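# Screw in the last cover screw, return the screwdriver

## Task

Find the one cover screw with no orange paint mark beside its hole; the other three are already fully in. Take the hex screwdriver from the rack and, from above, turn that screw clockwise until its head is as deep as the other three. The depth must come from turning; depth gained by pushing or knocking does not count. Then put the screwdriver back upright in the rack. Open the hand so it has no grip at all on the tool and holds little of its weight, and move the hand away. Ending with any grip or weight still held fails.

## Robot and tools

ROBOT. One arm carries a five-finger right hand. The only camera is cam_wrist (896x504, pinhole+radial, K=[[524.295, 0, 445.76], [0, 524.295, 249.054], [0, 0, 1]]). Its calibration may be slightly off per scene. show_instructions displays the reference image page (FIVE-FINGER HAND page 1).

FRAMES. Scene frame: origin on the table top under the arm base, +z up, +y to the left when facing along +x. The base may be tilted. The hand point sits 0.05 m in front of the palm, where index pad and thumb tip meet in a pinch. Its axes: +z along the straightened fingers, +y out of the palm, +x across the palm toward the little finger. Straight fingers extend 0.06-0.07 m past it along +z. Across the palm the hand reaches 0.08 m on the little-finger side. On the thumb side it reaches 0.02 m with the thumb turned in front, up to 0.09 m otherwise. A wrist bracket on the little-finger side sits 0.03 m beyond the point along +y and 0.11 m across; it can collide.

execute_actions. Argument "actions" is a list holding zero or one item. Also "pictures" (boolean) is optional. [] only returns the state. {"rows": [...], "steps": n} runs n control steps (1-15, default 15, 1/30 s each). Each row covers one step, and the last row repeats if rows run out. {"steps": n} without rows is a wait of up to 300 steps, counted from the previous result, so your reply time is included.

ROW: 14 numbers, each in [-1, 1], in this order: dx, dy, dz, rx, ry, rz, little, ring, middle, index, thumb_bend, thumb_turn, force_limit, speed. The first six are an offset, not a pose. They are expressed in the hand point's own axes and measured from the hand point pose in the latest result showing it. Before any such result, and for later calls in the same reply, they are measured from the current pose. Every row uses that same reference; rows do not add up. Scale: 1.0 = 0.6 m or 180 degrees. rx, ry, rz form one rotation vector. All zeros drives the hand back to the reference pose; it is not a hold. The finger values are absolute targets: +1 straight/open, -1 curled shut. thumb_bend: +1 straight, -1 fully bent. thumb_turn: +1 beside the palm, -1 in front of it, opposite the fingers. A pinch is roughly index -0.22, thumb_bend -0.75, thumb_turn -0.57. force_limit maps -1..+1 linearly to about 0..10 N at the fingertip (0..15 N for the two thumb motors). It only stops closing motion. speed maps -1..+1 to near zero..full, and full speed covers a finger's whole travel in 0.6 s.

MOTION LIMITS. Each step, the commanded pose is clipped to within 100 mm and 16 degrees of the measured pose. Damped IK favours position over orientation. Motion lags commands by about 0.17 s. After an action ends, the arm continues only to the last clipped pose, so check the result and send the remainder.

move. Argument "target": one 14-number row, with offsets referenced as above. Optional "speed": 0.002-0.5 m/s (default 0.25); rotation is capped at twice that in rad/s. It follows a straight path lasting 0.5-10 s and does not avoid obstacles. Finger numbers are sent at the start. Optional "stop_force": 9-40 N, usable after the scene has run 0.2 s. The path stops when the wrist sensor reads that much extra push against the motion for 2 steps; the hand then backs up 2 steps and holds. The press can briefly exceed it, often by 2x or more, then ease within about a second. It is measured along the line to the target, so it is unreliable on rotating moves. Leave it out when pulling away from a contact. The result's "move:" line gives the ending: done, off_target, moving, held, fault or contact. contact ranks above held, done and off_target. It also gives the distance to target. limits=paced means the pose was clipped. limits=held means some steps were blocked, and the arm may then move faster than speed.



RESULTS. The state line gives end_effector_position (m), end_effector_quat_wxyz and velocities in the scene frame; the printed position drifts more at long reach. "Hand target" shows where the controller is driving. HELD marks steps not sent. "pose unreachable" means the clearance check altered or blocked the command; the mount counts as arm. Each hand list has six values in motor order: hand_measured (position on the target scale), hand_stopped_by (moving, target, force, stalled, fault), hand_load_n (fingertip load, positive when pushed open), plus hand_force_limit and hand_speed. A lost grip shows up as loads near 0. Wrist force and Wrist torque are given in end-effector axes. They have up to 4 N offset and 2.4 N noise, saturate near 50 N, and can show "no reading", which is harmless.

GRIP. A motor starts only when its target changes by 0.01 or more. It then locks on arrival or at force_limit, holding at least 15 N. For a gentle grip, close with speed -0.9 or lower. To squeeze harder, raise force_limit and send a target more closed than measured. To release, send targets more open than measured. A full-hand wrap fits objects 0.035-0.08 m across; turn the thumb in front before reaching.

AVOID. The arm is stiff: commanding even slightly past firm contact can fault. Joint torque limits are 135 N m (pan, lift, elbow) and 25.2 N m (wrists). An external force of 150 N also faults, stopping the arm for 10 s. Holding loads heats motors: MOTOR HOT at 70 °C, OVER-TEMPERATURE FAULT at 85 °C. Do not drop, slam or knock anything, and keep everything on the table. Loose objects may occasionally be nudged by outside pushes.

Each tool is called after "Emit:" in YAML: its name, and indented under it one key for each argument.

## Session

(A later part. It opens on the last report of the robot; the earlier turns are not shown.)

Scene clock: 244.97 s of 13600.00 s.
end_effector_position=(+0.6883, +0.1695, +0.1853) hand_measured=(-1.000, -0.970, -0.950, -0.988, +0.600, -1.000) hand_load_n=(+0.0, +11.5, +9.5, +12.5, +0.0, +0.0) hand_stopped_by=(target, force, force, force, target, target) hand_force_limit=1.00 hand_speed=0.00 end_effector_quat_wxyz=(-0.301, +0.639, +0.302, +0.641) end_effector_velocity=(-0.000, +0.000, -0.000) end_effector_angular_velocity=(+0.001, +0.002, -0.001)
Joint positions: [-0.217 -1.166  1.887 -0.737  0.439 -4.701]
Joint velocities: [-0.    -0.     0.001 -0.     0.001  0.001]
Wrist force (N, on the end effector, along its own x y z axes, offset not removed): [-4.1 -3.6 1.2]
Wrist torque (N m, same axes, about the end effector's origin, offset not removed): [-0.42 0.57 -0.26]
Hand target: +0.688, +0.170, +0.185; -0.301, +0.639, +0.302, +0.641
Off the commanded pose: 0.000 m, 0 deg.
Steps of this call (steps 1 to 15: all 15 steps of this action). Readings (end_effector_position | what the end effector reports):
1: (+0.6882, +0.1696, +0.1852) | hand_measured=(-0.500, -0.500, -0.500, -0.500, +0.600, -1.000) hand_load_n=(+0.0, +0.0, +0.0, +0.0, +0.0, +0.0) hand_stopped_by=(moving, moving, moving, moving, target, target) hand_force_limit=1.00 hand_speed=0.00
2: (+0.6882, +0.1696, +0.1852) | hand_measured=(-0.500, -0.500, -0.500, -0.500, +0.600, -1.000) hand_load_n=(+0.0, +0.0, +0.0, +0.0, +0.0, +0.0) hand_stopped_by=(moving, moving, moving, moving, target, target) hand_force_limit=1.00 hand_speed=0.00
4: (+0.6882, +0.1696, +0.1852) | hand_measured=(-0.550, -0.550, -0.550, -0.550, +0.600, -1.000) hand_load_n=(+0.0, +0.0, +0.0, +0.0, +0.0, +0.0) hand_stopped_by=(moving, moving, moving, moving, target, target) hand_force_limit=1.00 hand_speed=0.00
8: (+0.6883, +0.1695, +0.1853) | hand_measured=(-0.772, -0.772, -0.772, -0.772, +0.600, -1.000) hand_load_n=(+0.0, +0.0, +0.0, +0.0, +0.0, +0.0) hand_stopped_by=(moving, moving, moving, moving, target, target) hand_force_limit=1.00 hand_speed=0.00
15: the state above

Emit:
move:
  target: [0,0.0175,-0.0312,-0.175,0,0,-1,-1,-1,-1,0.6,-1,1,0]
  speed: 0.4

Emit:
move:
  target: [0,0.0175,-0.0312,-0.175,0,0,-1,-1,-1,-1,0.6,-1,1,0]
  speed: 0.4

Emit:
execute_actions:
  actions:
    - {"rows":[[0,0,0,0,0,0,-0.5,-0.5,-0.5,-0.5,0.6,-1,1,0.5]],"steps":8}
  pictures: false

Emit:
move:
  target: [-0.0002,-0.0313,0.0179,0.175,0,0,-0.5,-0.5,-0.5,-0.5,0.6,-1,1,0.5]
  speed: 0.4

Emit:
move:
  target: [0,-0.0312,0.0175,0.175,0,0,-0.5,-0.5,-0.5,-0.5,0.6,-1,1,0.5]
  speed: 0.4

Emit:
execute_actions:
  actions:
    - {"rows":[[0,0,0,0,0,0,-1,-1,-1,-1,0.6,-1,1,0]],"steps":15}
  pictures: false

Scene clock: 247.43 s of 13600.00 s.
end_effector_position=(+0.6844, +0.1485, +0.1853) hand_measured=(-1.000, -0.970, -0.950, -0.986, +0.600, -1.000) hand_load_n=(+0.0, +8.0, +7.0, +10.0, +0.0, +0.0) hand_stopped_by=(target, force, force, force, target, target) hand_force_limit=1.00 hand_speed=0.00 end_effector_quat_wxyz=(-0.116, +0.696, +0.117, +0.699) end_effector_velocity=(+0.001, -0.000, -0.000) end_effector_angular_velocity=(+0.000, +0.001, -0.010)
Joint positions: [ 0.01  -1.237  1.996 -0.767  1.215 -4.708]
Joint velocities: [ 0.005  0.002 -0.003  0.002  0.015  0.   ]
Wrist force (N, on the end effector, along its own x y z axes, offset not removed): [8.2 -0.9 0.4]
Wrist torque (N m, same axes, about the end effector's origin, offset not removed): [0.05 -0.48 0.26]
Hand target: +0.684, +0.148, +0.185; -0.116, +0.696, +0.117, +0.699
Off the commanded pose: 0.000 m, 0 deg.
move: done
camera_calibration (this result's frames):
cam_wrist: T_world_to_cam=[[0.283411, -0.953608, -0.101539, -0.0373996], [-0.560437, -0.0787751, -0.824442, 0.55164], [0.778196, 0.290563, -0.556763, -0.339115], [0, 0, 0, 1]] pos_world=[0.583657, 0.106325, 0.262191]

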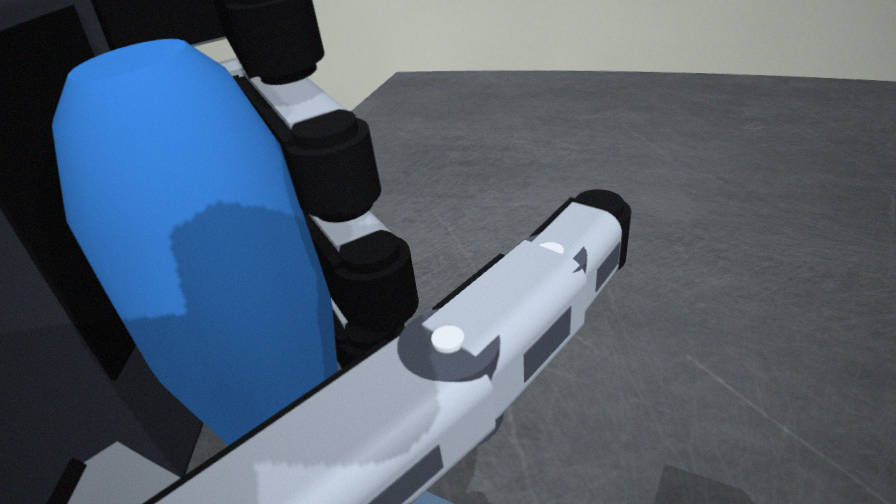

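Scene clock: 248.77 s of 13600.00 s.
end_effector_position=(+0.6700, +0.1325, +0.1852) hand_measured=(-1.000, -0.972, -0.950, -0.986, +0.600, -1.000) hand_load_n=(+0.0, +4.0, +5.0, +9.0, +0.0, +0.0) hand_stopped_by=(target, force, force, force, target, target) hand_force_limit=1.00 hand_speed=0.00 end_effector_quat_wxyz=(+0.077, +0.701, -0.076, +0.704) end_effector_velocity=(+0.001, -0.000, +0.001) end_effector_angular_velocity=(+0.001, +0.000, -0.009)
Joint positions: [ 0.274 -1.128  1.825 -0.704  2.028 -4.71 ]
Joint velocities: [ 0.003  0.003 -0.008  0.005  0.012  0.001]
Wrist force (N, on the end effector, along its own x y z axes, offset not removed): [-1.7 -1.7 1.7]
Wrist torque (N m, same axes, about the end effector's origin, offset not removed): [-0.29 0.15 -0.22]
Hand target: +0.670, +0.132, +0.185; +0.077, +0.701, -0.077, +0.704
Off the commanded pose: 0.000 m, 0 deg.
move: done
camera_calibration (this result's frames):
cam_wrist: T_world_to_cam=[[-0.255539, -0.961244, -0.103485, 0.313954], [-0.518297, 0.226564, -0.824644, 0.473552], [0.81613, -0.157093, -0.556106, -0.289587], [0, 0, 0, 1]] pos_world=[0.562009, 0.149005, 0.261961]

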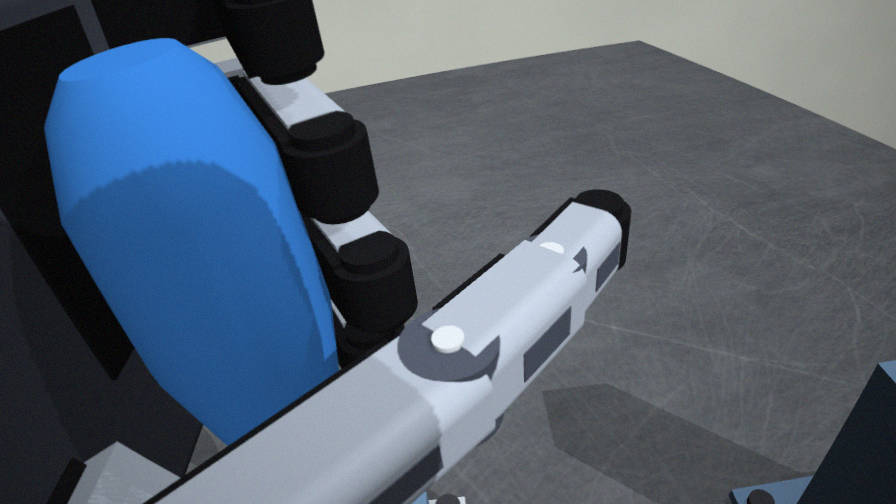

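Scene clock: 249.03 s of 13600.00 s.
end_effector_position=(+0.6701, +0.1326, +0.1852) hand_measured=(-0.592, -0.564, -0.544, -0.580, +0.600, -1.000) hand_load_n=(+0.0, +0.0, +0.5, +0.0, +0.0, +0.0) hand_stopped_by=(moving, moving, moving, moving, target, target) hand_force_limit=1.00 hand_speed=0.50 end_effector_quat_wxyz=(+0.077, +0.701, -0.076, +0.704) end_effector_velocity=(+0.000, +0.000, +0.000) end_effector_angular_velocity=(-0.000, -0.000, +0.001)
Joint positions: [ 0.274 -1.127  1.825 -0.704  2.028 -4.71 ]
Joint velocities: [ 0.    -0.     0.    -0.    -0.001 -0.   ]
Wrist force (N, on the end effector, along its own x y z axes, offset not removed): [-1.3 -0.2 0.8]
Wrist torque (N m, same axes, about the end effector's origin, offset not removed): [0.03 0.14 -0.18]
Hand target: +0.670, +0.133, +0.185; +0.077, +0.701, -0.076, +0.704
Off the commanded pose: 0.000 m, 0 deg.
Steps of this call (steps 1 to 8: all 8 steps of this action). Readings (end_effector_position | what the end effector reports):
1: (+0.6700, +0.1325, +0.1852) | hand_measured=(-1.000, -0.972, -0.950, -0.986, +0.600, -1.000) hand_load_n=(+0.0, +4.0, +5.0, +9.0, +0.0, +0.0) hand_stopped_by=(moving, moving, moving, moving, target, target) hand_force_limit=1.00 hand_speed=0.50
2: (+0.6700, +0.1325, +0.1852) | hand_measured=(-1.000, -0.972, -0.950, -0.986, +0.600, -1.000) hand_load_n=(+0.0, +4.0, +5.0, +9.0, +0.0, +0.0) hand_stopped_by=(moving, moving, moving, moving, target, target) hand_force_limit=1.00 hand_speed=0.50
4: (+0.6700, +0.1325, +0.1852) | hand_measured=(-0.924, -0.896, -0.876, -0.914, +0.600, -1.000) hand_load_n=(+0.0, +0.0, +0.0, +0.0, +0.0, +0.0) hand_stopped_by=(moving, moving, moving, moving, target, target) hand_force_limit=1.00 hand_speed=0.50
8: the state above

Scene clock: 250.60 s of 13600.00 s.
end_effector_position=(+0.6845, +0.1486, +0.1852) hand_measured=(-0.500, -0.500, -0.500, -0.500, +0.600, -1.000) hand_load_n=(+0.0, +0.0, +0.0, +0.0, +0.0, +0.0) hand_stopped_by=(target, target, target, target, target, target) hand_force_limit=1.00 hand_speed=0.50 end_effector_quat_wxyz=(-0.116, +0.696, +0.117, +0.699) end_effector_velocity=(+0.002, +0.000, +0.001) end_effector_angular_velocity=(+0.000, -0.003, +0.011)
Joint positions: [ 0.01  -1.237  1.996 -0.767  1.215 -4.708]
Joint velocities: [-0.006  0.001 -0.002 -0.001 -0.017  0.   ]
Wrist force (N, on the end effector, along its own x y z axes, offset not removed): [-1.7 -2.0 0.4]
Wrist torque (N m, same axes, about the end effector's origin, offset not removed): [-0.25 0.21 -0.28]
Hand target: +0.685, +0.149, +0.185; -0.117, +0.696, +0.118, +0.699
Off the commanded pose: 0.000 m, 0 deg.
move: done
camera_calibration (this result's frames):
cam_wrist: T_world_to_cam=[[0.283435, -0.953613, -0.101425, -0.0373762], [-0.560457, -0.0788966, -0.824417, 0.551598], [0.778173, 0.290513, -0.556821, -0.33928], [0, 0, 0, 1]] pos_world=[0.58376, 0.106442, 0.262038]

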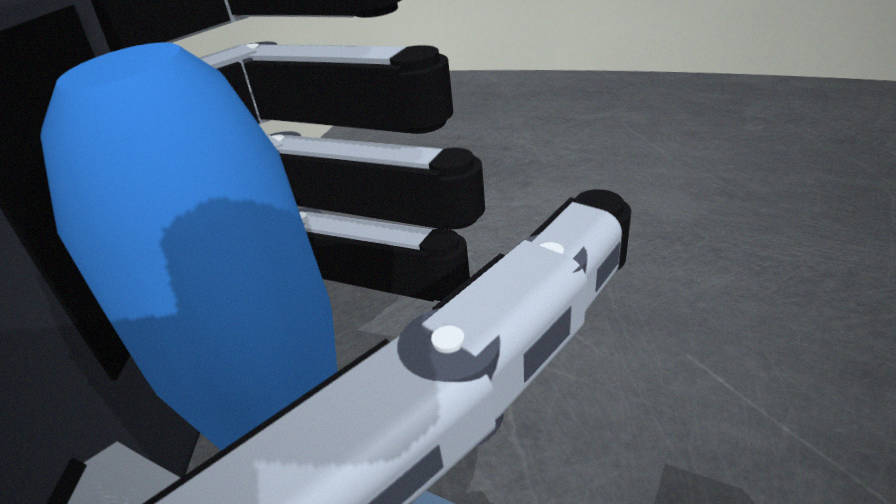

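Scene clock: 251.90 s of 13600.00 s.
end_effector_position=(+0.6882, +0.1696, +0.1851) hand_measured=(-0.500, -0.500, -0.500, -0.500, +0.600, -1.000) hand_load_n=(+0.0, +0.0, +0.0, +0.0, +0.0, +0.0) hand_stopped_by=(target, target, target, target, target, target) hand_force_limit=1.00 hand_speed=0.50 end_effector_quat_wxyz=(-0.301, +0.639, +0.302, +0.641) end_effector_velocity=(+0.001, +0.001, +0.000) end_effector_angular_velocity=(-0.001, +0.000, +0.013)
Joint positions: [-0.217 -1.166  1.888 -0.738  0.44  -4.7  ]
Joint velocities: [-0.002  0.005 -0.009  0.006 -0.015 -0.002]
Wrist force (N, on the end effector, along its own x y z axes, offset not removed): [-0.6 -1.0 -0.6]
Wrist torque (N m, same axes, about the end effector's origin, offset not removed): [-0.05 0.02 -0.25]
Hand target: +0.688, +0.170, +0.185; -0.301, +0.638, +0.303, +0.641
Off the commanded pose: 0.000 m, 0 deg.
move: done
camera_calibration (this result's frames):
cam_wrist: T_world_to_cam=[[0.739121, -0.666101, -0.100046, -0.381052], [-0.437074, -0.361273, -0.82368, 0.518154], [0.51251, 0.652527, -0.55816, -0.22662], [0, 0, 0, 1]] pos_world=[0.62426, 0.0812511, 0.26218]

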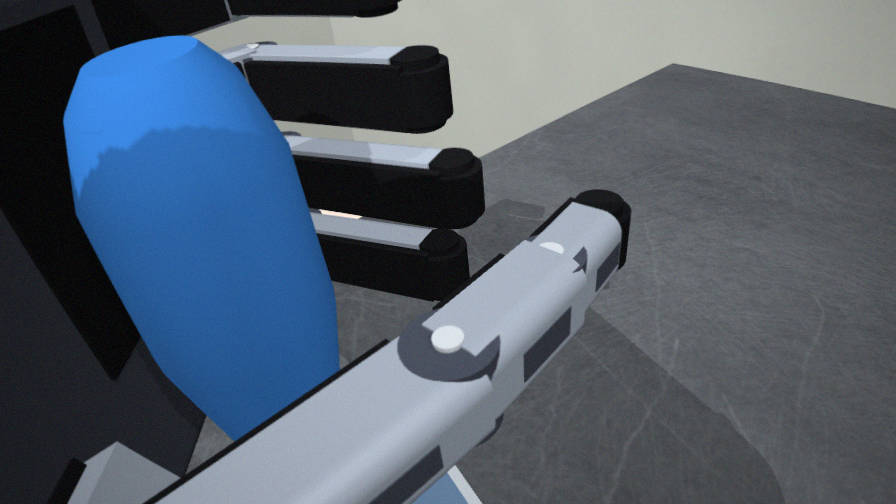

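Scene clock: 252.40 s of 13600.00 s.
end_effector_position=(+0.6883, +0.1695, +0.1852) hand_measured=(-1.000, -0.972, -0.952, -0.988, +0.600, -1.000) hand_load_n=(+0.0, +11.5, +9.5, +12.0, +0.0, +0.0) hand_stopped_by=(target, force, force, force, target, target) hand_force_limit=1.00 hand_speed=0.00 end_effector_quat_wxyz=(-0.300, +0.639, +0.302, +0.641) end_effector_velocity=(-0.000, +0.000, -0.000) end_effector_angular_velocity=(+0.000, +0.000, +0.000)
Joint positions: [-0.217 -1.166  1.888 -0.738  0.44  -4.701]
Joint velocities: [ 0.    -0.     0.001 -0.001 -0.     0.   ]
Wrist force (N, on the end effector, along its own x y z axes, offset not removed): [-2.7 -0.8 2.0]
Wrist torque (N m, same axes, about the end effector's origin, offset not removed): [-0.05 0.24 -0.17]
Hand target: +0.688, +0.170, +0.185; -0.301, +0.639, +0.302, +0.641
Off the commanded pose: 0.000 m, 0 deg.
Steps of this call (steps 1 to 15: all 15 steps of this action). Readings (end_effector_position | what the end effector reports):
1: (+0.6883, +0.1696, +0.1851) | hand_measured=(-0.500, -0.500, -0.500, -0.500, +0.600, -1.000) hand_load_n=(+0.0, +0.0, +0.0, +0.0, +0.0, +0.0) hand_stopped_by=(moving, moving, moving, moving, target, target) hand_force_limit=1.00 hand_speed=0.00
2: (+0.6883, +0.1696, +0.1851) | hand_measured=(-0.500, -0.500, -0.500, -0.500, +0.600, -1.000) hand_load_n=(+0.0, +0.0, +0.0, +0.0, +0.0, +0.0) hand_stopped_by=(moving, moving, moving, moving, target, target) hand_force_limit=1.00 hand_speed=0.00
4: (+0.6883, +0.1696, +0.1851) | hand_measured=(-0.550, -0.550, -0.550, -0.550, +0.600, -1.000) hand_load_n=(+0.0, +0.0, +0.0, +0.0, +0.0, +0.0) hand_stopped_by=(moving, moving, moving, moving, target, target) hand_force_limit=1.00 hand_speed=0.00
8: (+0.6883, +0.1695, +0.1851) | hand_measured=(-0.772, -0.772, -0.772, -0.772, +0.600, -1.000) hand_load_n=(+0.0, +0.0, +0.0, +0.0, +0.0, +0.0) hand_stopped_by=(moving, moving, moving, moving, target, target) hand_force_limit=1.00 hand_speed=0.00
15: the state above


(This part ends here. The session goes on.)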